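## Task

The cell is paused. Its log says: 02:44:04 the MOVER took the lid off N06 (at N3) and parked it at LP2; 02:44:31 it took the lid off W06 (at N1) and parked it at LP4; 02:44:58 it took the lid off W09 (at N2) and parked it at LP3; 02:46:40 the DISPENSER failed and the run was aborted; 02:46:55 AUTO-RECOVER put the LP4 lid onto N3; 02:47:20 it put the LP3 lid onto N1; 02:47:45 it put the LP2 lid onto N2; 02:48:16 the watchdog halted AUTO-RECOVER. Give every plate back its own lid, seated fully down, and then press CONTINUE. Lids carry no marks, so ownership comes only from the log. Plates must finish at the nests where they began. If what you see disagrees with the log, press CALL instead, and every plate and lid must then be where it was at the start. Pressing RETRY, CONTINUE or SKIP while the gripper holds labware, or while any plate at a nest is not seated in it or any lid there is not seated on a plate, fails the job. Anything that stays in place only because the robot holds it is not done; release it and move away at the end. Resting on the panel housing, the CALL key or the key this job calls for still counts as clear.

## Robot and tools

Robot: one arm with six revolute joints and a two-finger gripper, standing over a table. The deck holds nests labelled N and lid parks labelled LP; the labels are in no fixed order, so read them in the images. The operator panel sits to the arm's left (+y). Facing it, its keys run left to right: RETRY (white), CONTINUE (green), SKIP (yellow), CALL (blue). The first three are go keys and end the job the moment one is pushed down; after CALL the job ends once the robot stops. A key is pressed by pushing it until it latches. Pushing a wrong or premature go key is usually worse than pushing nothing.

Scene frame: origin on the table top straight under the arm base, +z up, +y to the left when looking along +x. The base may be slightly tilted relative to the table.

Tool execute_actions, argument actions: a list holding at most one item, or empty. An empty list ({"actions": []}) only reports the current state. A move item is {"rows": [[...]], "steps": n}: rows is a list of 1 to 15 rows, steps is 1 to 15 control steps of 1/30 s (default 15). Each row is used for one step; if rows are fewer than steps, the last row repeats. Every row is one flat list of 7 numbers for the single arm: absolute target angles in radians for waist, shoulder, elbow, wrist pitch, wrist yaw, wrist roll (in that order, same as the Joint positions line), then the gripper opening. These are joint-space targets, not Cartesian poses and not offsets. Stated ranges (rad): waist -2.618 to 3.054, shoulder 0.000 to 3.142, elbow 0.000 to 3.142, wrist pitch -1.571 to 1.571, wrist yaw -1.571 to 1.571, wrist roll -2.094 to 2.094. Real ends may differ by up to 0.036; a target more than 0.036 beyond a stated end, and farther out than the current angle, makes the call refused (nothing is sent). Targets past the real end are clipped and the result may say "joint sent to its limit". The opening is on a scale from -1 (closed) to +1 (fully open, pad gap 0.094 m). A wait item is {"steps": n} with n up to 300 and no rows; it sends nothing new. Optional pictures (boolean) turns camera images on or off for that result.

Motion: each joint's commanded target is kept within a lead of its measured angle (waist 0.202, shoulder 0.258, elbow 0.238, wrist pitch 0.573, wrist yaw and roll 0.522 rad), and if a step would move the gripper more than 70 mm, all targets are scaled back. So far moves take several calls; the arm keeps heading to the last row while you think or wait, until it barely moves or a step is HELD.

Gripping: grip_measured reports finger opening on the command scale (may be off by about 1 mm of gap, consistently). To hold a part, command about 0.03 below grip_measured; less margin grips more gently. Pad force is roughly 50 to 62 N.

Result lines: Joint positions and Joint velocities (rad, rad/s, plus pad gap in m and m/s); grip_measured; "joint sent to its limit"; "joint command not followed" (clearance check altered targets; mounts count as the arm); HELD (that step's row was not fully sent); MOTOR HOT from 75 °C; OVER-TEMPERATURE FAULT at 90 °C (10 s stop) or 100 °C (motors and gripper go limp and the arm falls). Holding loads heats motors, so do not hold labware while idling.

Tool zoom_image: camera is "cam_high" (672x504, fixed, overhead) or "cam_wrist" (616x616, fisheye on the wrist); region is [x0, y0, x1, y1] in image pixels from the top-left, at most 504 by 504. It magnifies the latest image. cam_high has a given calibration (K, distortion, T_world_to_cam, position about [0.170, -0.112, 1.373]), accurate to a few degrees and millimetres; cam_wrist's pose is not given.

Tool finished_scene: argument scene, the current scene's number; ends that scene irreversibly and reports success.

Order: inspect nests, parks and panel; decide from the log which lid belongs to which plate and whether the view matches; if consistent, move lids one at a time (use a free park as buffer), seat each fully, release, move clear, then press CONTINUE with an empty gripper; if not, restore everything and press CALL. Avoid: dropping or knocking labware off the table, slamming or pushing hard, pressing a go key while gripping or with anything unseated, and leaving work supported by the gripper.

Each tool is called after "Request:" as name(argument=value, ...), one argument or row to a line, values as JSON.

## Session

I'll start by looking at the current state.

Request:
execute_actions(
  actions=[],
)

Scene clock: 0.00 s of 9600.00 s.
grip_measured=+1.000
Joint positions: [ 1.413  1.441  0.684 -1.214  1.373  0.408  0.094]
Joint velocities: [-0.007  0.007  0.002 -0.022 -0.066 -0.007  0.   ]

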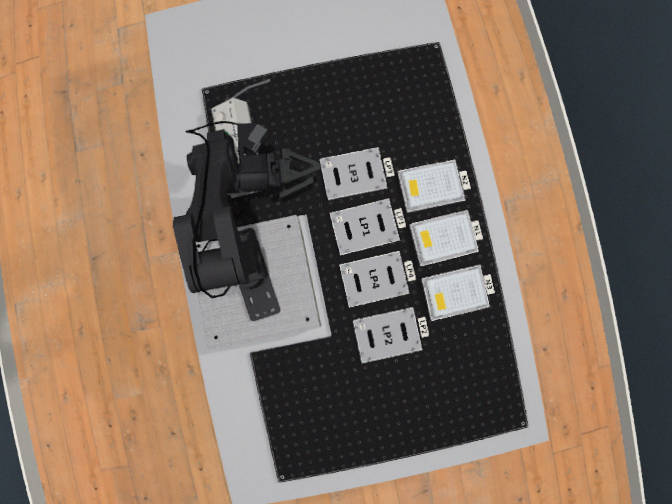

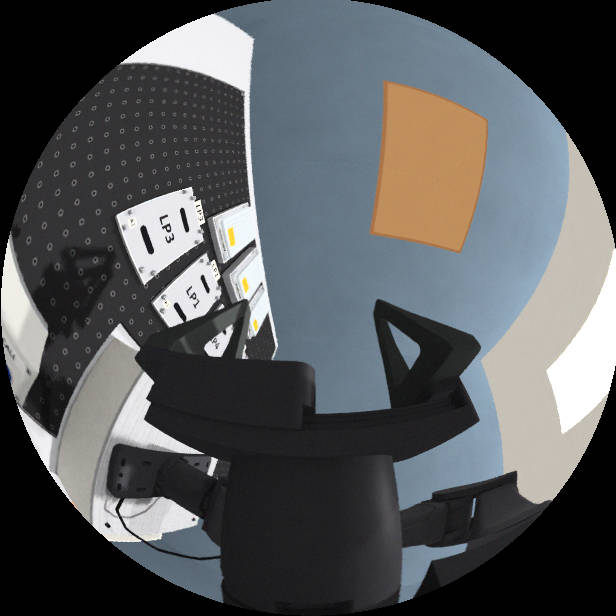

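Request:
zoom_image(
  camera="cam_high",
  region=[300, 130, 520, 380],
)

Request:
zoom_image(
  camera="cam_high",
  region=[160, 60, 340, 340],
)

Region (300, 130, 520, 380) of cam_high's 672x504 image, scaled by 2.016, with more detail than that image has; it fills the left 444 columns of this view, and the rest is white.

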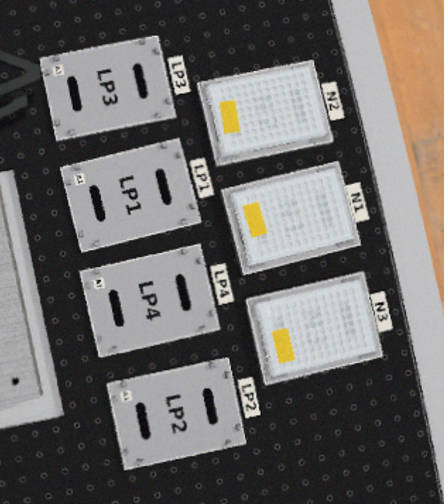

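Region (160, 60, 340, 340) of cam_high's 672x504 image, scaled by 1.800, with more detail than that image has; it fills the left 324 columns of this view, and the rest is white.

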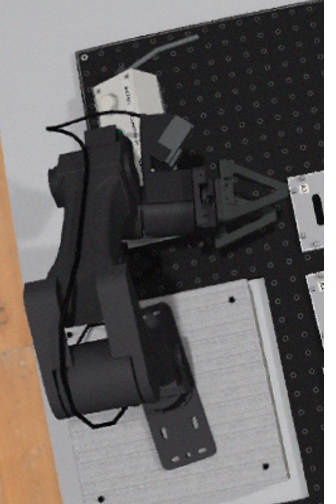

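Request:
zoom_image(
  camera="cam_high",
  region=[390, 150, 500, 330],
)

Request:
zoom_image(
  camera="cam_wrist",
  region=[100, 170, 300, 370],
)

Region (390, 150, 500, 330) of cam_high's 672x504 image, scaled by 2.800, with more detail than that image has.

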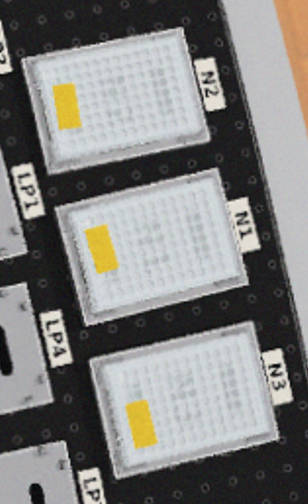

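Region (100, 170, 300, 370) of cam_wrist's 616x616 image, scaled by 2.520, with more detail than that image has.

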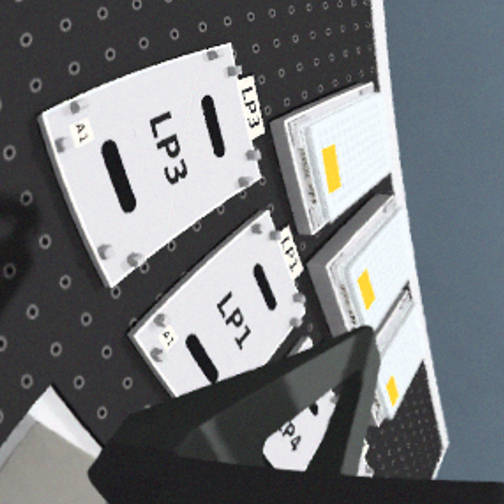

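Request:
execute_actions(
  actions=[
    {"rows": [[1.413, 1.441, 1.5, -1.214, 1.373, 0.408, 1]], "steps": 15},
  ],
  pictures=false,
)

Request:
execute_actions(
  actions=[
    {"rows": [[0.7, 1.5, 1.5, -1.2, 0.0, 0.0, 1]], "steps": 15},
  ],
  pictures=false,
)

Request:
execute_actions(
  actions=[
    {"steps": 45},
  ],
)

Scene clock: 37.13 s of 9600.00 s.
grip_measured=+1.000
Joint positions: [ 1.413  1.433  1.502 -1.196  1.369  0.402  0.094]
Joint velocities: [ 0.002 -0.007 -0.007  0.022 -0.007  0.051  0.   ]
Steps of this call (steps 1 to 90: nothing new was sent; then 33.63 s passed at rest; steps 91 to 105: all 15 steps of this action). Readings (joint positions):
91: [1.413 1.444 0.711 -1.229 1.359 0.406]
92: [1.413 1.449 0.766 -1.237 1.350 0.404]
94: [1.413 1.451 0.917 -1.234 1.347 0.403]
98: [1.413 1.451 1.243 -1.221 1.349 0.403]
105: the state above

Scene clock: 37.63 s of 9600.00 s.
grip_measured=+1.000
Joint positions: [ 0.686  1.519  1.496 -1.192  0.135  0.02   0.094]
Joint velocities: [ 0.129  0.012  0.002  0.007 -0.857 -0.066  0.   ]
Steps of this call (steps 1 to 15: all 15 steps of this action). Readings (joint positions):
1: [1.388 1.438 1.504 -1.194 1.292 0.341]
2: [1.332 1.446 1.504 -1.192 1.188 0.272]
4: [1.188 1.475 1.504 -1.192 0.982 0.173]
8: [0.893 1.518 1.500 -1.192 0.569 0.070]
15: the state above

Scene clock: 39.13 s of 9600.00 s.
grip_measured=+1.000
Joint positions: [ 0.694  1.519  1.496 -1.192  0.006  0.007  0.094]
Joint velocities: [-0.002 -0.007 -0.007 -0.095 -0.051 -0.007  0.   ]
Steps of this call (steps 1 to 30: the robot went on to your last target; steps 31 to 45: nothing new was sent). Readings (joint positions):
1: [0.690 1.519 1.496 -1.192 0.108 0.017]
2: [0.693 1.519 1.496 -1.192 0.086 0.015]
4: [0.694 1.519 1.496 -1.192 0.055 0.011]
8: [0.694 1.519 1.496 -1.192 0.025 0.008]
45: the state above
The arm was judged still, so your last target was given up. Only a new action makes it travel on or press farther. Fingers that are still opening or closing keep moving.

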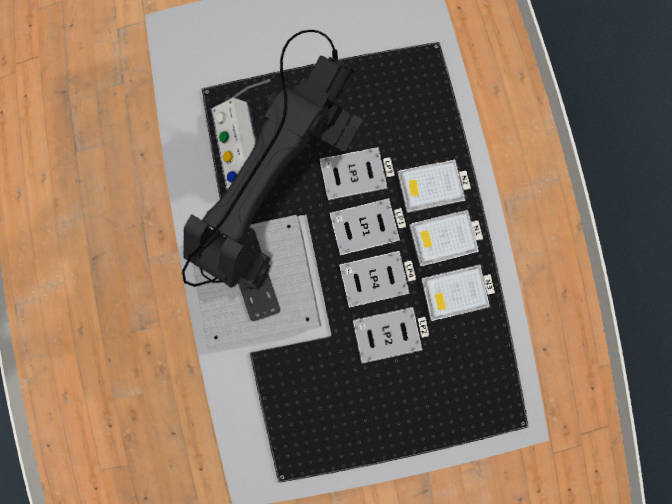

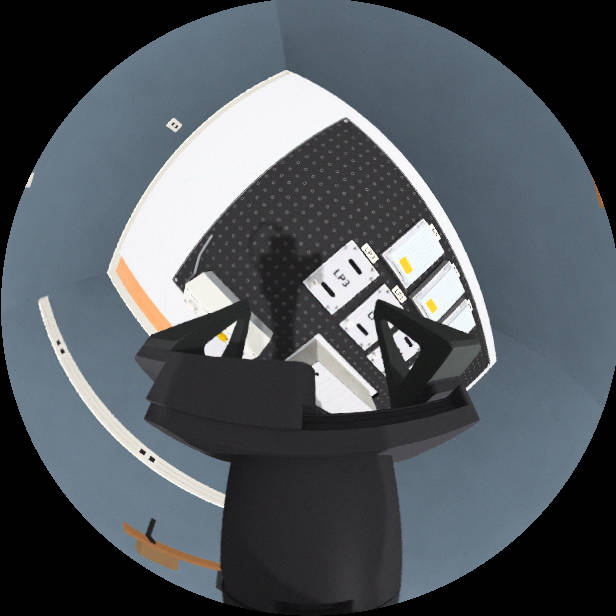

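Request:
execute_actions(
  actions=[
    {"rows": [[0.0, 2.0, 1.9, -1.47, 0.0, 0.0, 1]], "steps": 15},
  ],
  pictures=false,
)

Request:
execute_actions(
  actions=[
    {"steps": 45},
  ],
)

Scene clock: 46.23 s of 9600.00 s.
grip_measured=+1.000
Joint positions: [-0.038  2.047  1.867 -1.413  0.01   0.003  0.094]
Joint velocities: [-0.559 -0.12   0.066 -0.315  0.139  0.022  0.   ]
Steps of this call (steps 1 to 90: nothing new was sent; then 3.60 s passed at rest; steps 91 to 105: all 15 steps of this action). Readings (joint positions):
91: [0.672 1.553 1.542 -1.253 -0.008 0.004]
92: [0.627 1.614 1.626 -1.319 -0.016 0.003]
94: [0.516 1.750 1.771 -1.349 -0.016 0.003]
98: [0.309 1.954 1.865 -1.355 -0.014 0.003]
105: the state above

Scene clock: 47.73 s of 9600.00 s.
grip_measured=+1.000
Joint positions: [ 0.002  2.029  1.875 -1.454  0.003  0.003  0.094]
Joint velocities: [ 0.002 -0.012  0.007  0.037  0.022 -0.007  0.   ]
Steps of this call (steps 1 to 30: the robot went on to your last target; steps 31 to 45: nothing new was sent). Readings (joint positions):
1: [-0.050 2.043 1.869 -1.422 0.015 0.003]
2: [-0.051 2.038 1.871 -1.429 0.016 0.003]
4: [-0.033 2.032 1.873 -1.439 0.015 0.003]
8: [0.001 2.029 1.875 -1.448 0.006 0.003]
45: the state above
The arm was judged still, so your last target was given up. Only a new action makes it travel on or press farther. Fingers that are still opening or closing keep moving.

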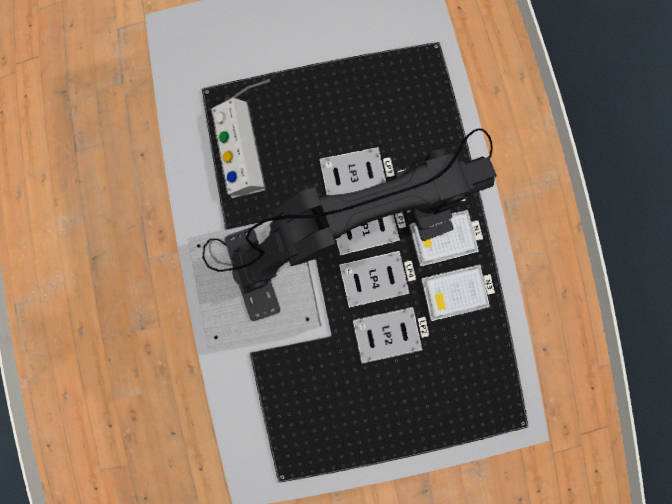

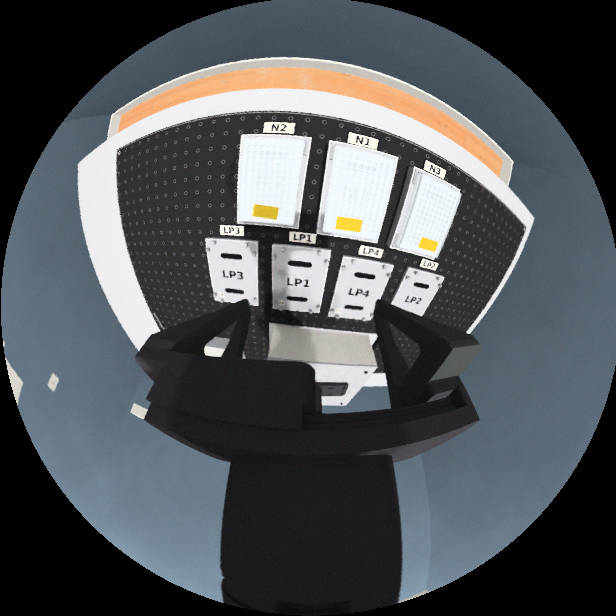

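Request:
execute_actions(
  actions=[
    {"rows": [[0.0, 1.8, 1.6, 0.2, 0.0, 0.0, 1]], "steps": 15},
  ],
  pictures=false,
)

Request:
execute_actions(
  actions=[
    {"rows": [[0.0, 1.8, 0.9, 0.9, 0.0, 0.0, 1]], "steps": 15},
  ],
  pictures=false,
)

Request:
execute_actions(
  actions=[
    {"rows": [[0.0, 1.8, 0.3, 1.25, 0.0, 0.0, 1]], "steps": 15},
  ],
  pictures=false,
)

Request:
execute_actions(
  actions=[
    {"steps": 30},
  ],
)

Scene clock: 80.60 s of 9600.00 s.
grip_measured=+1.000
Joint positions: [ 0.002  1.842  1.609 -0.312  0.003  0.003  0.094]
Joint velocities: [ 0.017  0.002  0.002  1.941 -0.037  0.022  0.   ]
Steps of this call (steps 1 to 90: nothing new was sent; then 29.37 s passed at rest; steps 91 to 105: all 15 steps of this action). Readings (joint positions):
91: [0.002 1.996 1.819 -1.369 0.003 0.003]
92: [0.002 1.943 1.728 -1.247 0.003 0.003]
94: [0.002 1.871 1.628 -1.090 0.003 0.003]
98: [0.002 1.842 1.612 -0.806 0.003 0.003]
105: the state above

Scene clock: 81.10 s of 9600.00 s.
grip_measured=+1.000
Joint positions: [0.002 1.83  0.873 0.776 0.003 0.003 0.094]
Joint velocities: [-0.007 -0.046  0.051  0.755 -0.037 -0.066  0.   ]
Steps of this call (steps 1 to 15: all 15 steps of this action). Readings (joint positions):
1: [0.002 1.833 1.568 -0.189 0.003 0.003]
2: [0.002 1.812 1.499 -0.057 0.003 0.003]
4: [0.002 1.788 1.347 0.184 0.003 0.003]
8: [0.002 1.791 1.023 0.589 0.003 0.003]
15: the state above

Scene clock: 81.60 s of 9600.00 s.
grip_measured=+1.000
Joint positions: [0.002 1.809 0.279 1.201 0.003 0.003 0.094]
Joint velocities: [ 0.017 -0.007  0.012  0.227  0.007 -0.022  0.   ]
Steps of this call (steps 1 to 15: all 15 steps of this action). Readings (joint positions):
1: [0.002 1.829 0.842 0.861 0.003 0.003]
2: [0.002 1.816 0.777 0.961 0.003 0.003]
4: [0.002 1.798 0.625 1.090 0.003 0.003]
8: [0.002 1.801 0.330 1.156 0.003 0.003]
15: the state above

Scene clock: 82.60 s of 9600.00 s.
grip_measured=+1.000
Joint positions: [0.002 1.809 0.279 1.228 0.003 0.003 0.094]
Joint velocities: [-0.007 -0.012 -0.002 -0.007  0.022 -0.022  0.   ]
Steps of this call (steps 1 to 30: the robot went on to your last target). Readings (joint positions):
1: [0.002 1.809 0.279 1.208 0.003 0.003]
2: [0.002 1.809 0.279 1.213 0.003 0.003]
4: [0.002 1.809 0.279 1.219 0.003 0.003]
8: [0.002 1.809 0.279 1.225 0.003 0.003]
30: the state above
The arm was judged still, so your last target was given up. Only a new action makes it travel on or press farther. Fingers that are still opening or closing keep moving.

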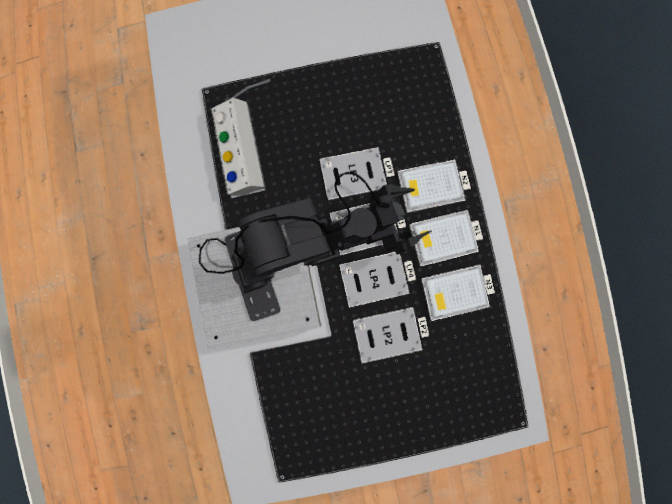

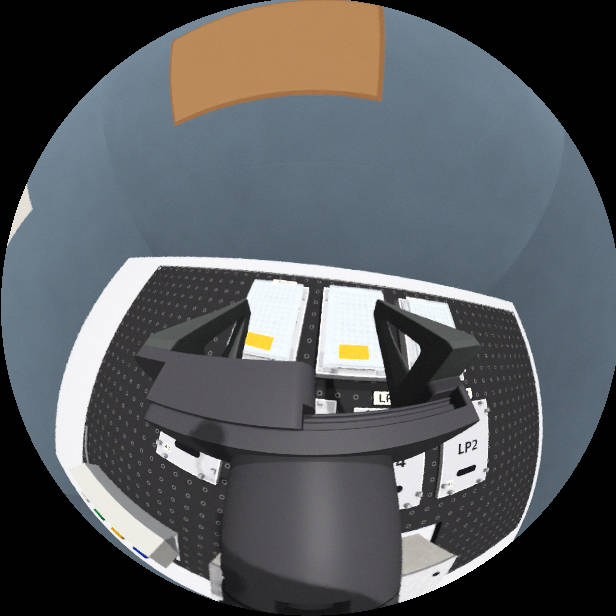

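Request:
zoom_image(
  camera="cam_wrist",
  region=[230, 300, 430, 420],
)

Region (230, 300, 430, 420) of cam_wrist's 616x616 image, scaled by 2.520, with more detail than that image has; it fills the top 302 rows of this view, and the rest is white.

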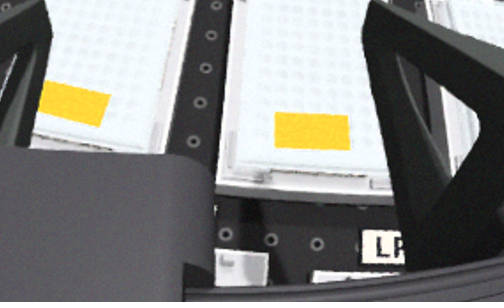

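Request:
execute_actions(
  actions=[
    {"rows": [[0.3, 1.8, 0.6, 1.0, 1.5, 0.0, -1]], "steps": 15},
  ],
  pictures=false,
)

Request:
execute_actions(
  actions=[
    {"rows": [[0.6, 2.0, 1.05, -0.44, 1.5, 1.57, -1]], "steps": 15},
  ],
  pictures=false,
)

Request:
execute_actions(
  actions=[
    {"rows": [[0.6, 2.18, 1.05, -0.44, 1.5, 1.57, -1]], "steps": 15},
  ],
  pictures=false,
)

Request:
execute_actions(
  actions=[
    {"steps": 30},
  ],
)

Scene clock: 110.23 s of 9600.00 s.
grip_measured=-0.986
Joint positions: [0.304 1.809 0.61  1.038 1.076 0.002 0.001]
Joint velocities: [ 0.017 -0.007 -0.012  0.037  0.022 -0.007 -0.   ]
A step of this action was HELD (marked below), so the robot has no last target. The arm can still carry out the HELD step.
Steps of this call (steps 1 to 90: nothing new was sent; then 24.13 s passed at rest; steps 91 to 105: all 15 steps of this action). Readings (joint positions):
91: [0.034 1.809 0.307 1.190 0.093 0.003]
92: [0.091 1.814 0.367 1.128 0.204 0.003]
94: [0.216 1.820 0.503 1.064 0.398 0.003]
98: [0.318 1.809 0.612 1.061 0.763 0.002]
102: [0.305 1.809 0.610 1.038 1.088 0.002] HELD
103: [0.304 1.809 0.610 1.038 1.085 0.002] HELD
104: [0.304 1.809 0.610 1.038 1.080 0.002] HELD
105: the state above HELD
joint command not followed: on one or more control steps a check withheld the commanded joint targets, and the robot was not sent them on those steps. On the call's last step the targets were still withheld.
cause: the commanded joint targets would bring two parts of the arm too close to each other (its wrist (the part past joint 4) and its wrist camera, with joints 5 (wrist yaw) and 6 (wrist roll) between them); next, command targets that bring no two parts of the arm closer together.

Scene clock: 110.73 s of 9600.00 s.
grip_measured=-0.986
Joint positions: [0.304 1.809 0.61  1.038 1.064 0.002 0.001]
Joint velocities: [-0.007 -0.002 -0.002 -0.051 -0.007  0.007 -0.001]
A step of this action was HELD (marked below), so the robot has no last target. The arm can still carry out the HELD step.
Steps of this call (steps 1 to 15: all 15 steps of this action). Readings (joint positions):
1: [0.304 1.809 0.610 1.038 1.074 0.002] HELD
2: [0.304 1.809 0.610 1.038 1.072 0.002] HELD
3: [0.304 1.809 0.610 1.038 1.070 0.002] HELD
4: [0.304 1.809 0.610 1.038 1.069 0.002] HELD
5: [0.304 1.809 0.610 1.038 1.067 0.002] HELD
6: [0.304 1.809 0.610 1.038 1.067 0.002] HELD
7: [0.304 1.809 0.610 1.038 1.066 0.002] HELD
8: [0.304 1.809 0.610 1.038 1.065 0.002] HELD
9: [0.304 1.809 0.610 1.038 1.065 0.002] HELD
10: [0.304 1.809 0.610 1.038 1.064 0.002] HELD
11: [0.304 1.809 0.610 1.038 1.064 0.002] HELD
12: [0.304 1.809 0.610 1.038 1.064 0.002] HELD
13: [0.304 1.809 0.610 1.038 1.064 0.002] HELD
14: [0.304 1.809 0.610 1.038 1.064 0.002] HELD
15: the state above HELD
joint command not followed: on one or more control steps a check withheld the commanded joint targets, and the robot was not sent them on those steps. On the call's last step the targets were still withheld.
cause: the commanded joint targets would bring two parts of the arm too close to each other (its wrist (the part past joint 4) and its wrist camera, with joints 5 (wrist yaw) and 6 (wrist roll) between them); next, command targets that bring no two parts of the arm closer together.

Scene clock: 111.23 s of 9600.00 s.
grip_measured=-0.986
Joint positions: [0.426 1.953 0.721 0.808 1.215 0.225 0.001]
Joint velocities: [-0.081  0.007  0.012 -0.037 -0.007  0.007 -0.   ]
A step of this action was HELD (marked below), so the robot has no last target. The arm can still carry out the HELD step.
Steps of this call (steps 1 to 15: all 15 steps of this action). Readings (joint positions):
1: [0.305 1.809 0.610 1.037 1.065 0.005]
2: [0.308 1.809 0.610 1.032 1.071 0.013]
4: [0.321 1.819 0.619 1.009 1.095 0.040]
8: [0.367 1.877 0.668 0.925 1.155 0.121]
13: [0.424 1.951 0.724 0.810 1.218 0.225] HELD
14: [0.427 1.953 0.722 0.808 1.215 0.225] HELD
15: the state above HELD
joint command not followed: on one or more control steps a check withheld the commanded joint targets, and the robot was not sent them on those steps. On the call's last step the targets were still withheld.
cause: the commanded joint targets would bring two parts of the arm too close to each other (its wrist (the part past joint 4) and its wrist camera, with joints 5 (wrist yaw) and 6 (wrist roll) between them); next, command targets that bring no two parts of the arm closer together.

Scene clock: 112.23 s of 9600.00 s.
grip_measured=-0.986
Joint positions: [0.424 1.953 0.721 0.809 1.215 0.225 0.001]
Joint velocities: [-0.017 -0.007 -0.002  0.007 -0.022 -0.037 -0.   ]
Steps of this call (steps 1 to 30: nothing new was sent). Readings (joint positions):
1: [0.424 1.953 0.721 0.809 1.215 0.225]
2: [0.424 1.953 0.721 0.809 1.215 0.225]
4: [0.424 1.953 0.721 0.809 1.215 0.225]
8: [0.424 1.953 0.721 0.809 1.215 0.225]
30: the state above

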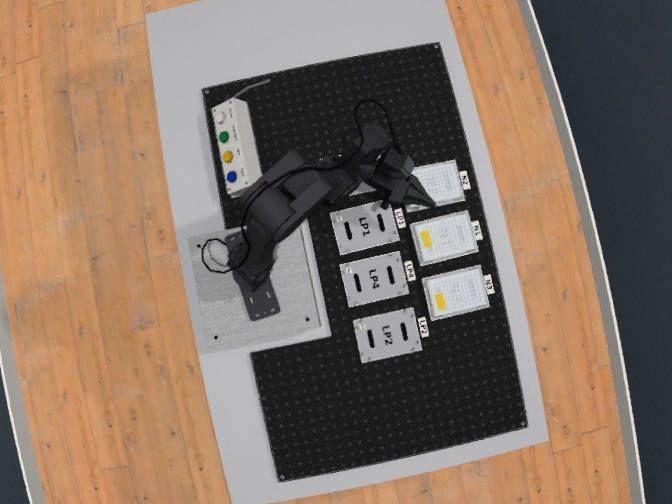

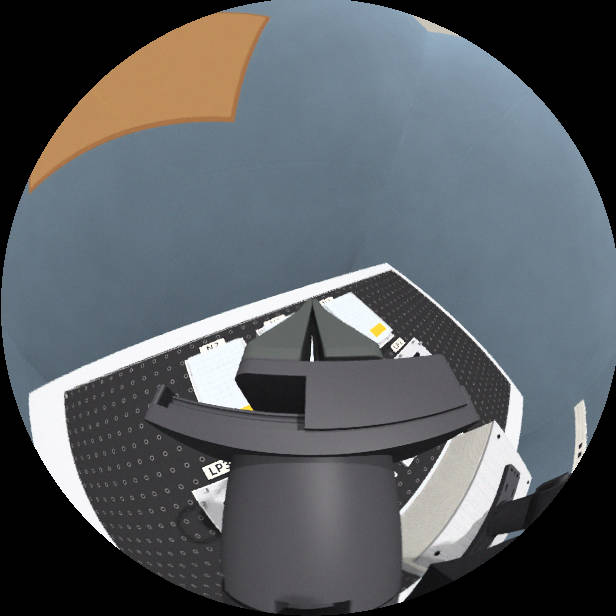

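Request:
execute_actions(
  actions=[
    {"rows": [[0.5, 1.95, 0.9, 0.5, 0.9, 1.0, -1]], "steps": 15},
  ],
  pictures=false,
)

Request:
execute_actions(
  actions=[
    {"rows": [[0.6, 2.0, 1.05, 0.0, 1.1, 1.57, -1]], "steps": 15},
  ],
  pictures=false,
)

Request:
execute_actions(
  actions=[
    {"rows": [[0.6, 2.0, 1.05, -0.44, 1.5, 1.57, -1]], "steps": 15},
  ],
  pictures=false,
)

Request:
execute_actions(
  actions=[
    {"steps": 30},
  ],
)

Scene clock: 116.67 s of 9600.00 s.
grip_measured=-0.986
Joint positions: [0.461 1.953 0.808 0.673 1.052 0.543 0.001]
Joint velocities: [ 0.085  0.017  0.154 -0.286 -0.359  0.857  0.001]
Steps of this call (steps 1 to 90: nothing new was sent; then 0.93 s passed at rest; steps 91 to 105: all 15 steps of this action). Readings (joint positions):
91: [0.424 1.953 0.721 0.809 1.213 0.228]
92: [0.424 1.953 0.721 0.808 1.208 0.235]
94: [0.424 1.953 0.723 0.797 1.191 0.264]
98: [0.432 1.953 0.754 0.750 1.143 0.351]
105: the state above

Scene clock: 117.17 s of 9600.00 s.
grip_measured=-0.986
Joint positions: [0.543 1.961 0.947 0.33  1.043 0.963 0.001]
Joint velocities: [ 0.115  0.1    0.193 -0.593  0.168  0.784  0.   ]
Steps of this call (steps 1 to 15: all 15 steps of this action). Readings (joint positions):
1: [0.463 1.953 0.814 0.659 1.043 0.571]
2: [0.467 1.953 0.822 0.641 1.038 0.599]
4: [0.478 1.953 0.842 0.598 1.033 0.653]
8: [0.507 1.953 0.888 0.500 1.032 0.761]
15: the state above

Scene clock: 117.67 s of 9600.00 s.
grip_measured=-0.986
Joint positions: [0.546 1.962 0.948 0.325 1.037 0.97  0.001]
Joint velocities: [ 0.002  0.007 -0.002  0.037  0.022 -0.022  0.001]
A step of this action was HELD (marked below), so the robot has no last target. The arm can still carry out the HELD step.
Steps of this call (steps 1 to 15: all 15 steps of this action). Readings (joint positions):
1: [0.545 1.962 0.948 0.325 1.040 0.970] HELD
2: [0.546 1.962 0.948 0.325 1.039 0.970] HELD
3: [0.546 1.962 0.948 0.325 1.038 0.970] HELD
4: [0.546 1.962 0.948 0.325 1.038 0.970] HELD
5: [0.546 1.962 0.948 0.325 1.038 0.970] HELD
6: [0.546 1.962 0.948 0.325 1.037 0.970] HELD
7: [0.546 1.962 0.948 0.325 1.037 0.970] HELD
8: [0.546 1.962 0.948 0.325 1.037 0.970] HELD
9: [0.546 1.962 0.948 0.325 1.037 0.970] HELD
10: [0.546 1.962 0.948 0.325 1.037 0.970] HELD
11: [0.546 1.962 0.948 0.325 1.037 0.970] HELD
12: [0.546 1.962 0.948 0.325 1.037 0.970] HELD
13: [0.546 1.962 0.948 0.325 1.037 0.970] HELD
14: [0.546 1.962 0.948 0.325 1.037 0.970] HELD
15: the state above HELD
joint command not followed: on one or more control steps a check withheld the commanded joint targets, and the robot was not sent them on those steps. On the call's last step the targets were still withheld.
cause: the commanded joint targets would bring two parts of the arm too close to each other (its wrist (the part past joint 4) and its wrist camera, with joints 5 (wrist yaw) and 6 (wrist roll) between them); next, command targets that bring no two parts of the arm closer together.

Scene clock: 118.67 s of 9600.00 s.
grip_measured=-0.986
Joint positions: [0.546 1.962 0.948 0.325 1.037 0.97  0.001]
Joint velocities: [ 0.012 -0.002  0.022  0.066  0.007 -0.007  0.001]
Steps of this call (steps 1 to 30: nothing new was sent). Readings (joint positions):
1: [0.546 1.962 0.948 0.325 1.037 0.970]
2: [0.546 1.962 0.948 0.325 1.037 0.970]
4: [0.546 1.962 0.948 0.325 1.037 0.970]
8: [0.546 1.962 0.948 0.325 1.037 0.970]
30: the state above

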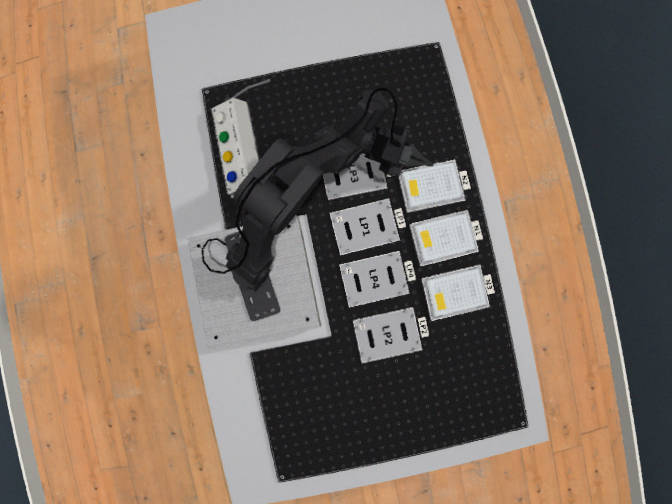

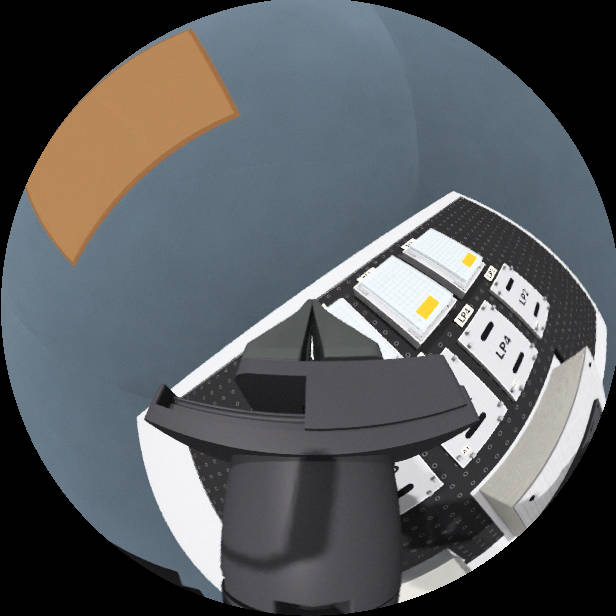

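Request:
execute_actions(
  actions=[
    {"rows": [[0.6, 1.95, 1.05, 0.2, 0.8, 0.0, -1]], "steps": 15},
  ],
  pictures=false,
)

Request:
execute_actions(
  actions=[
    {"rows": [[0.6, 1.95, 1.05, 0.0, 0.8, -1.57, -1]], "steps": 15},
  ],
  pictures=false,
)

Request:
execute_actions(
  actions=[
    {"rows": [[0.6, 1.95, 1.05, 0.0, 0.8, -1.57, -1]], "steps": 15},
  ],
  pictures=false,
)

Request:
execute_actions(
  actions=[
    {"rows": [[0.6, 1.95, 1.05, -0.67, 1.5, -1.57, -1]], "steps": 15},
  ],
  pictures=false,
)

Request:
execute_actions(
  actions=[
    {"steps": 30},
  ],
)

Scene clock: 124.63 s of 9600.00 s.
grip_measured=-0.986
Joint positions: [0.571 1.962 0.986 0.282 0.911 0.642 0.001]
Joint velocities: [ 0.032  0.012  0.09  -0.139 -0.256 -0.828 -0.   ]
Steps of this call (steps 1 to 90: nothing new was sent; then 2.47 s passed at rest; steps 91 to 105: all 15 steps of this action). Readings (joint positions):
91: [0.546 1.962 0.948 0.325 1.035 0.966]
92: [0.546 1.962 0.948 0.325 1.031 0.956]
94: [0.546 1.962 0.948 0.325 1.017 0.926]
98: [0.551 1.962 0.953 0.311 0.979 0.837]
105: the state above

Scene clock: 125.13 s of 9600.00 s.
grip_measured=-0.986
Joint positions: [0.585 1.962 1.011 0.126 0.833 0.193 0.001]
Joint velocities: [ 0.002 -0.007  0.032 -0.198 -0.051 -0.901 -0.   ]
Steps of this call (steps 1 to 15: all 15 steps of this action). Readings (joint positions):
1: [0.572 1.962 0.989 0.277 0.903 0.613]
2: [0.574 1.962 0.993 0.269 0.896 0.583]
4: [0.576 1.962 0.998 0.248 0.882 0.524]
8: [0.580 1.962 1.003 0.198 0.859 0.404]
15: the state above

Scene clock: 125.63 s of 9600.00 s.
grip_measured=-0.987
Joint positions: [ 0.589  1.962  1.019  0.049  0.809 -0.26   0.001]
Joint velocities: [-0.002  0.007 -0.002 -0.051 -0.051 -0.799 -0.001]
Steps of this call (steps 1 to 15: all 15 steps of this action). Readings (joint positions):
1: [0.585 1.962 1.012 0.118 0.830 0.163]
2: [0.586 1.962 1.013 0.110 0.828 0.132]
4: [0.586 1.962 1.014 0.097 0.823 0.072]
8: [0.588 1.962 1.017 0.075 0.816 -0.049]
15: the state above

Scene clock: 126.13 s of 9600.00 s.
grip_measured=-0.987
Joint positions: [ 0.591  1.962  1.023 -0.281  1.098 -0.672  0.001]
Joint velocities: [-0.012 -0.007 -0.012 -0.667  0.74  -0.842 -0.   ]
Steps of this call (steps 1 to 15: all 15 steps of this action). Readings (joint positions):
1: [0.590 1.962 1.020 0.043 0.810 -0.289]
2: [0.590 1.962 1.021 0.033 0.817 -0.316]
4: [0.591 1.962 1.023 0.001 0.842 -0.369]
8: [0.591 1.962 1.023 -0.092 0.922 -0.475]
15: the state above

Scene clock: 127.13 s of 9600.00 s.
grip_measured=-0.987
Joint positions: [ 0.591  1.962  1.023 -0.636  1.466 -1.515  0.001]
Joint velocities: [-0.002  0.002 -0.012 -0.081  0.081 -0.374 -0.   ]
Steps of this call (steps 1 to 30: the robot went on to your last target). Readings (joint positions):
1: [0.591 1.962 1.023 -0.306 1.122 -0.701]
2: [0.591 1.962 1.023 -0.330 1.146 -0.730]
4: [0.591 1.962 1.023 -0.373 1.189 -0.790]
8: [0.591 1.962 1.023 -0.444 1.263 -0.908]
30: the state above

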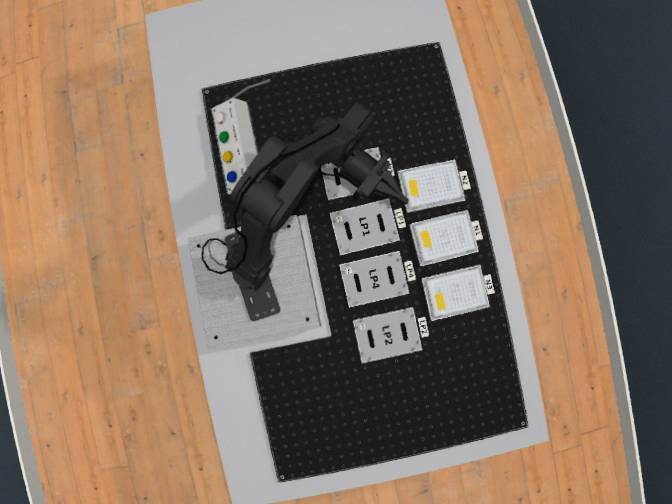

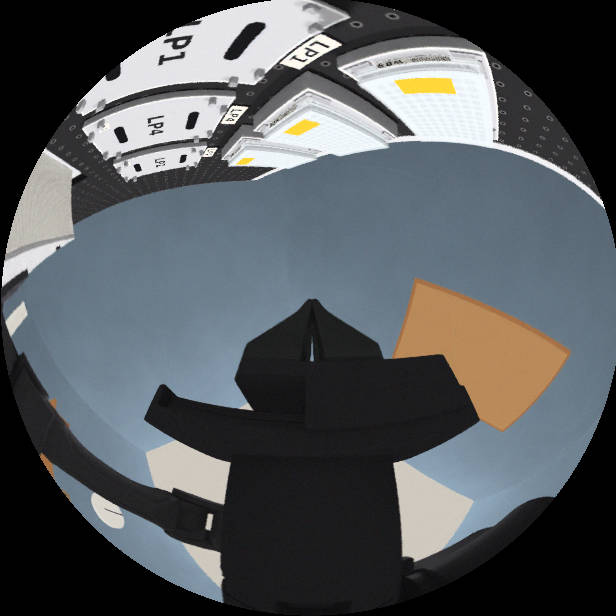

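Request:
zoom_image(
  camera="cam_wrist",
  region=[220, 30, 500, 170],
)

Region (220, 30, 500, 170) of cam_wrist's 616x616 image, scaled by 1.800, with more detail than that image has.

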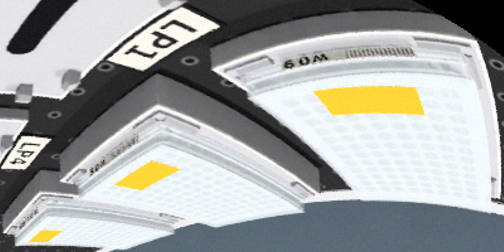

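Request:
execute_actions(
  actions=[
    {"rows": [[0.25, 2.08, 1.05, -0.52, 1.5, -1.57, -1]], "steps": 15},
  ],
  pictures=false,
)

Request:
execute_actions(
  actions=[
    {"steps": 25},
  ],
)

Scene clock: 130.53 s of 9600.00 s.
grip_measured=-0.987
Joint positions: [ 0.247  2.088  1.045 -0.536  1.484 -1.564  0.001]
Joint velocities: [ 0.056 -0.012  0.002  0.007  0.007  0.037  0.   ]
Steps of this call (steps 1 to 30: the robot went on to your last target; steps 31 to 87: nothing new was sent; steps 88 to 102: all 15 steps of this action). Readings (joint positions):
88: [0.572 1.972 1.025 -0.634 1.481 -1.564]
89: [0.532 1.994 1.034 -0.610 1.482 -1.564]
91: [0.407 2.046 1.045 -0.566 1.482 -1.564]
95: [0.218 2.088 1.045 -0.548 1.482 -1.564]
102: the state above

Scene clock: 131.37 s of 9600.00 s.
grip_measured=-0.987
Joint positions: [ 0.248  2.088  1.045 -0.534  1.484 -1.564  0.001]
Joint velocities: [-0.002 -0.012  0.002 -0.007 -0.022  0.022  0.001]
Steps of this call (steps 1 to 15: the robot went on to your last target; steps 16 to 25: nothing new was sent). Readings (joint positions):
1: [0.248 2.088 1.045 -0.536 1.484 -1.564]
2: [0.248 2.088 1.045 -0.535 1.484 -1.564]
4: [0.248 2.088 1.045 -0.535 1.484 -1.564]
8: [0.248 2.088 1.045 -0.534 1.484 -1.564]
25: the state above
The arm was judged still, so your last target was given up. Only a new action makes it travel on or press farther. Fingers that are still opening or closing keep moving.

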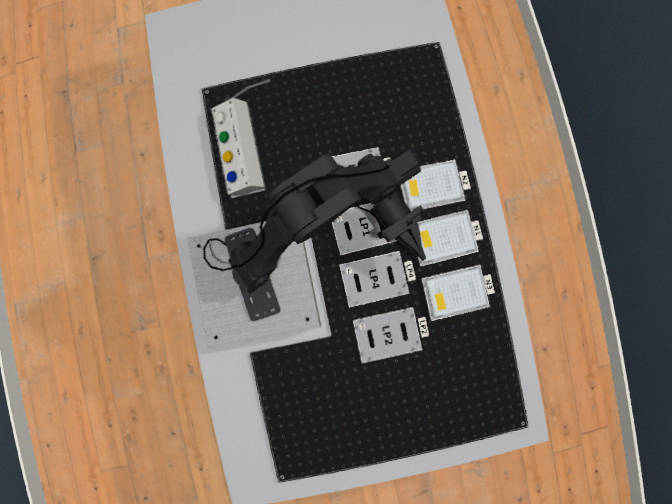

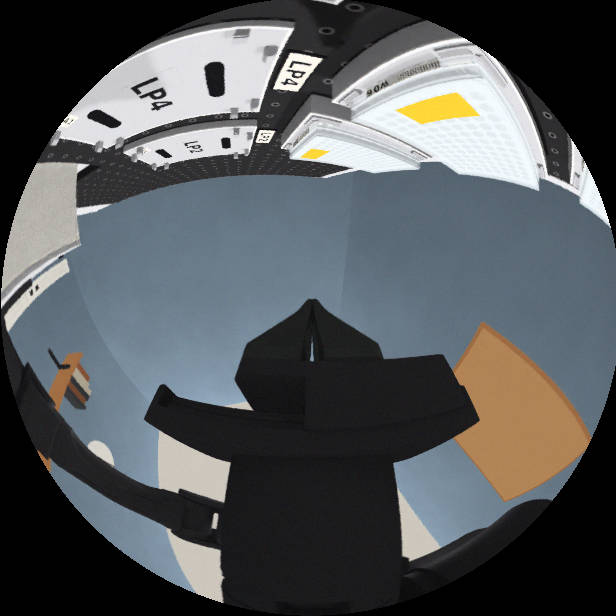

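Request:
zoom_image(
  camera="cam_wrist",
  region=[320, 30, 480, 130],
)

Region (320, 30, 480, 130) of cam_wrist's 616x616 image, scaled by 3.150, with more detail than that image has; it fills the top 315 rows of this view, and the rest is white.

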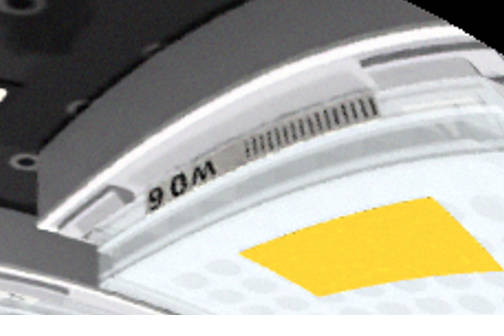

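Request:
execute_actions(
  actions=[
    {"rows": [[-0.12, 2.05, 0.95, -0.46, 1.5, -1.57, -1]], "steps": 15},
  ],
  pictures=false,
)

Request:
execute_actions(
  actions=[
    {"steps": 25},
  ],
)

Scene clock: 134.50 s of 9600.00 s.
grip_measured=-0.987
Joint positions: [-0.124  2.077  0.958 -0.475  1.484 -1.564  0.001]
Joint velocities: [ 0.056  0.007 -0.012  0.022  0.095  0.095 -0.   ]
Steps of this call (steps 1 to 79: nothing new was sent; steps 80 to 94: all 15 steps of this action). Readings (joint positions):
80: [0.231 2.086 1.035 -0.516 1.483 -1.564]
81: [0.195 2.081 1.017 -0.499 1.483 -1.564]
83: [0.072 2.077 0.986 -0.485 1.483 -1.564]
87: [-0.147 2.077 0.963 -0.479 1.484 -1.564]
94: the state above

Scene clock: 135.33 s of 9600.00 s.
grip_measured=-0.987
Joint positions: [-0.123  2.077  0.958 -0.474  1.484 -1.564  0.001]
Joint velocities: [-0.007 -0.007  0.002  0.022 -0.066 -0.051  0.001]
Steps of this call (steps 1 to 15: the robot went on to your last target; steps 16 to 25: nothing new was sent). Readings (joint positions):
1: [-0.123 2.077 0.958 -0.475 1.484 -1.564]
2: [-0.123 2.077 0.958 -0.474 1.484 -1.564]
4: [-0.123 2.077 0.958 -0.474 1.484 -1.564]
8: [-0.123 2.077 0.958 -0.474 1.484 -1.564]
25: the state above
The arm was judged still, so your last target was given up. Only a new action makes it travel on or press farther. Fingers that are still opening or closing keep moving.

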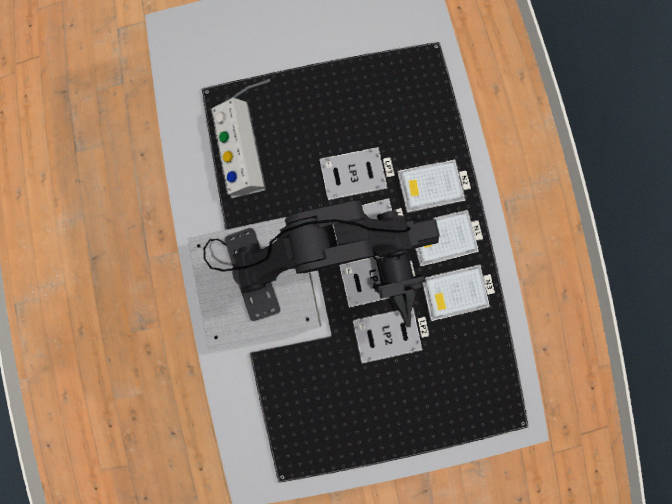

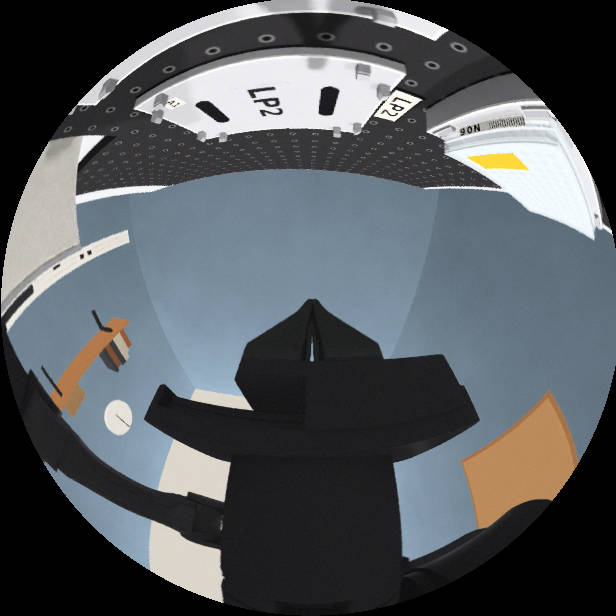

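Request:
zoom_image(
  camera="cam_wrist",
  region=[420, 70, 600, 190],
)

Region (420, 70, 600, 190) of cam_wrist's 616x616 image, scaled by 2.800, with more detail than that image has.

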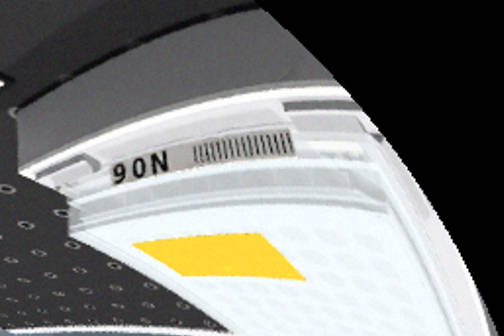

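Request:
execute_actions(
  actions=[
    {"rows": [[-0.12, 1.95, 1.9, -1.4, 1.4, -1.57, -1]], "steps": 15},
  ],
  pictures=false,
)

Request:
execute_actions(
  actions=[
    {"rows": [[-0.12, 2.0, 2.0, -1.5, 0.3, -1.2, 1]], "steps": 15},
  ],
  pictures=false,
)

Request:
execute_actions(
  actions=[
    {"rows": [[-0.12, 2.39, 2.32, -1.45, 0.0, 0.0, 1]], "steps": 15},
  ],
  pictures=false,
)

Request:
execute_actions(
  actions=[
    {"steps": 45},
  ],
)

Scene clock: 158.43 s of 9600.00 s.
grip_measured=-0.987
Joint positions: [-0.123  1.971  1.874 -1.291  1.397 -1.566  0.001]
Joint velocities: [-0.012 -0.422  0.584 -0.286  0.007  0.051 -0.   ]
Steps of this call (steps 1 to 90: nothing new was sent; then 19.60 s passed at rest; steps 91 to 105: all 15 steps of this action). Readings (joint positions):
91: [-0.123 2.074 0.989 -0.556 1.463 -1.564]
92: [-0.123 2.070 1.038 -0.661 1.442 -1.565]
94: [-0.123 2.045 1.156 -0.835 1.420 -1.565]
98: [-0.123 2.001 1.428 -1.115 1.402 -1.565]
105: the state above

Scene clock: 158.93 s of 9600.00 s.
grip_measured=+1.000
Joint positions: [-0.124  2.002  1.988 -1.472  0.371 -1.221  0.094]
Joint velocities: [-0.002 -0.007 -0.002 -0.022 -0.315  0.066  0.   ]
Steps of this call (steps 1 to 15: all 15 steps of this action). Readings (joint positions):
1: [-0.123 1.966 1.911 -1.330 1.323 -1.510]
2: [-0.124 1.966 1.950 -1.359 1.225 -1.450]
4: [-0.124 1.966 1.985 -1.393 1.028 -1.361]
8: [-0.124 1.979 1.988 -1.444 0.641 -1.271]
15: the state above

Scene clock: 159.43 s of 9600.00 s.
grip_measured=+1.000
Joint positions: [-0.124  2.439  2.298 -1.446  0.023 -0.118  0.094]
Joint velocities: [ 0.002 -0.173 -0.002  0.007 -0.125  0.784  0.   ]
Steps of this call (steps 1 to 15: all 15 steps of this action). Readings (joint positions):
1: [-0.125 2.028 2.027 -1.498 0.325 -1.157]
2: [-0.125 2.076 2.102 -1.510 0.274 -1.077]
4: [-0.124 2.187 2.230 -1.484 0.197 -0.920]
8: [-0.124 2.366 2.298 -1.446 0.087 -0.536]
15: the state above

Scene clock: 160.93 s of 9600.00 s.
grip_measured=+1.000
Joint positions: [-0.124  2.419  2.298 -1.446  0.006 -0.007  0.094]
Joint velocities: [-0.002 -0.017  0.007 -0.066 -0.022  0.022  0.   ]
Steps of this call (steps 1 to 30: the robot went on to your last target; steps 31 to 45: nothing new was sent). Readings (joint positions):
1: [-0.124 2.434 2.298 -1.446 0.020 -0.096]
2: [-0.124 2.429 2.298 -1.446 0.017 -0.078]
4: [-0.124 2.421 2.298 -1.446 0.013 -0.052]
8: [-0.124 2.419 2.298 -1.446 0.009 -0.025]
45: the state above
The arm was judged still, so your last target was given up. Only a new action makes it travel on or press farther. Fingers that are still opening or closing keep moving.

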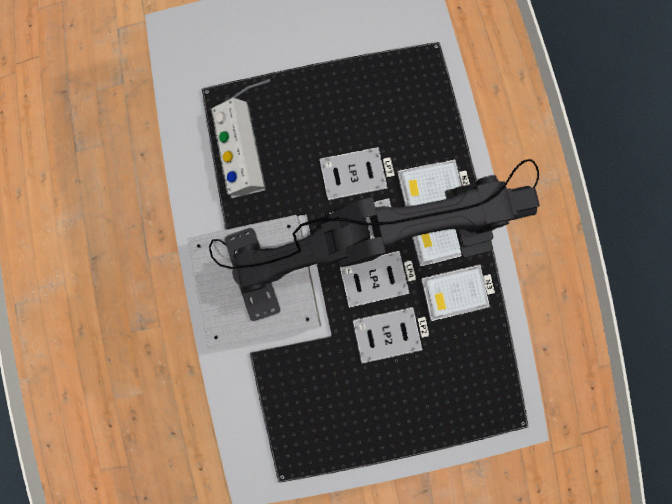

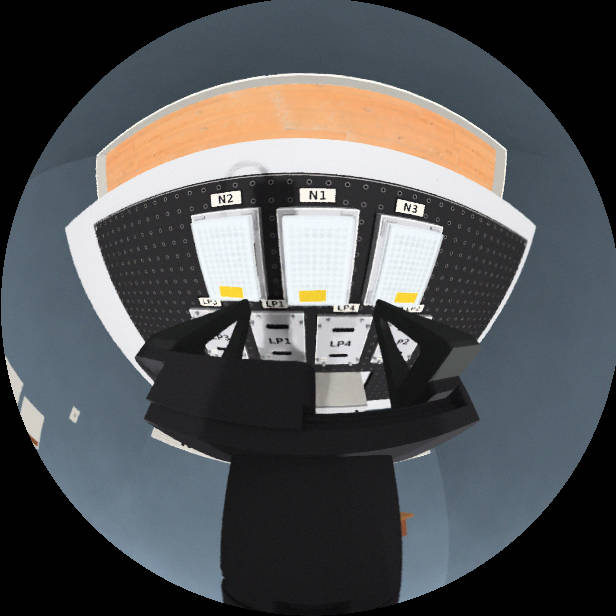

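Request:
execute_actions(
  actions=[
    {"rows": [[-0.14, 2.408, 2.056, -1.172, 0.0, 0.0, 1]], "steps": 15},
  ],
  pictures=false,
)

Request:
execute_actions(
  actions=[
    {"steps": 40},
  ],
)

Scene clock: 166.07 s of 9600.00 s.
grip_measured=+1.000
Joint positions: [-0.133  2.435  2.047 -1.202  0.005 -0.006  0.094]
Joint velocities: [-0.007 -0.002  0.002  0.007 -0.051  0.037  0.   ]
Steps of this call (steps 1 to 90: nothing new was sent; then 1.63 s passed at rest; steps 91 to 105: all 15 steps of this action). Readings (joint positions):
91: [-0.125 2.407 2.252 -1.401 0.006 -0.007]
92: [-0.125 2.388 2.187 -1.347 0.005 -0.007]
94: [-0.128 2.390 2.105 -1.294 0.005 -0.006]
98: [-0.133 2.432 2.050 -1.242 0.005 -0.006]
105: the state above

Scene clock: 167.40 s of 9600.00 s.
grip_measured=+1.000
Joint positions: [-0.133  2.435  2.047 -1.193  0.005 -0.006  0.094]
Joint velocities: [ 0.007 -0.002 -0.002  0.037 -0.037 -0.051  0.   ]
Steps of this call (steps 1 to 15: the robot went on to your last target; steps 16 to 40: nothing new was sent). Readings (joint positions):
1: [-0.133 2.435 2.047 -1.201 0.005 -0.006]
2: [-0.133 2.435 2.047 -1.199 0.005 -0.006]
4: [-0.133 2.435 2.047 -1.196 0.005 -0.006]
8: [-0.133 2.435 2.047 -1.194 0.005 -0.006]
40: the state above
The arm was judged still, so your last target was given up. Only a new action makes it travel on or press farther. Fingers that are still opening or closing keep moving.

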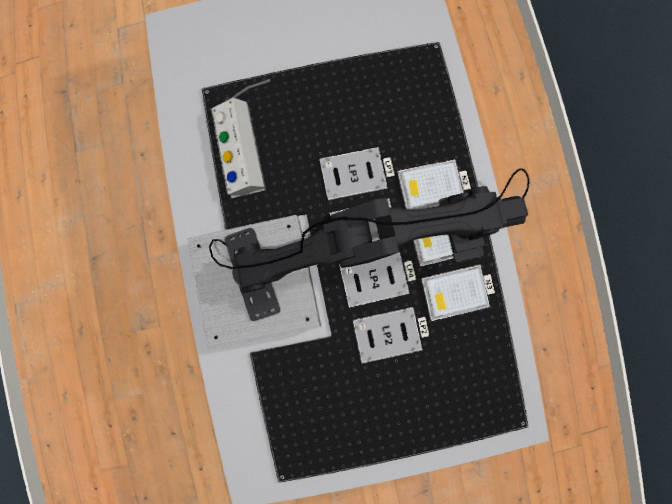

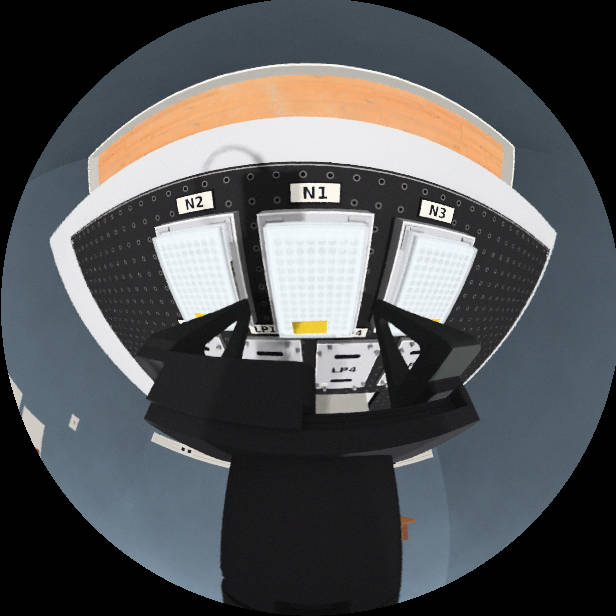

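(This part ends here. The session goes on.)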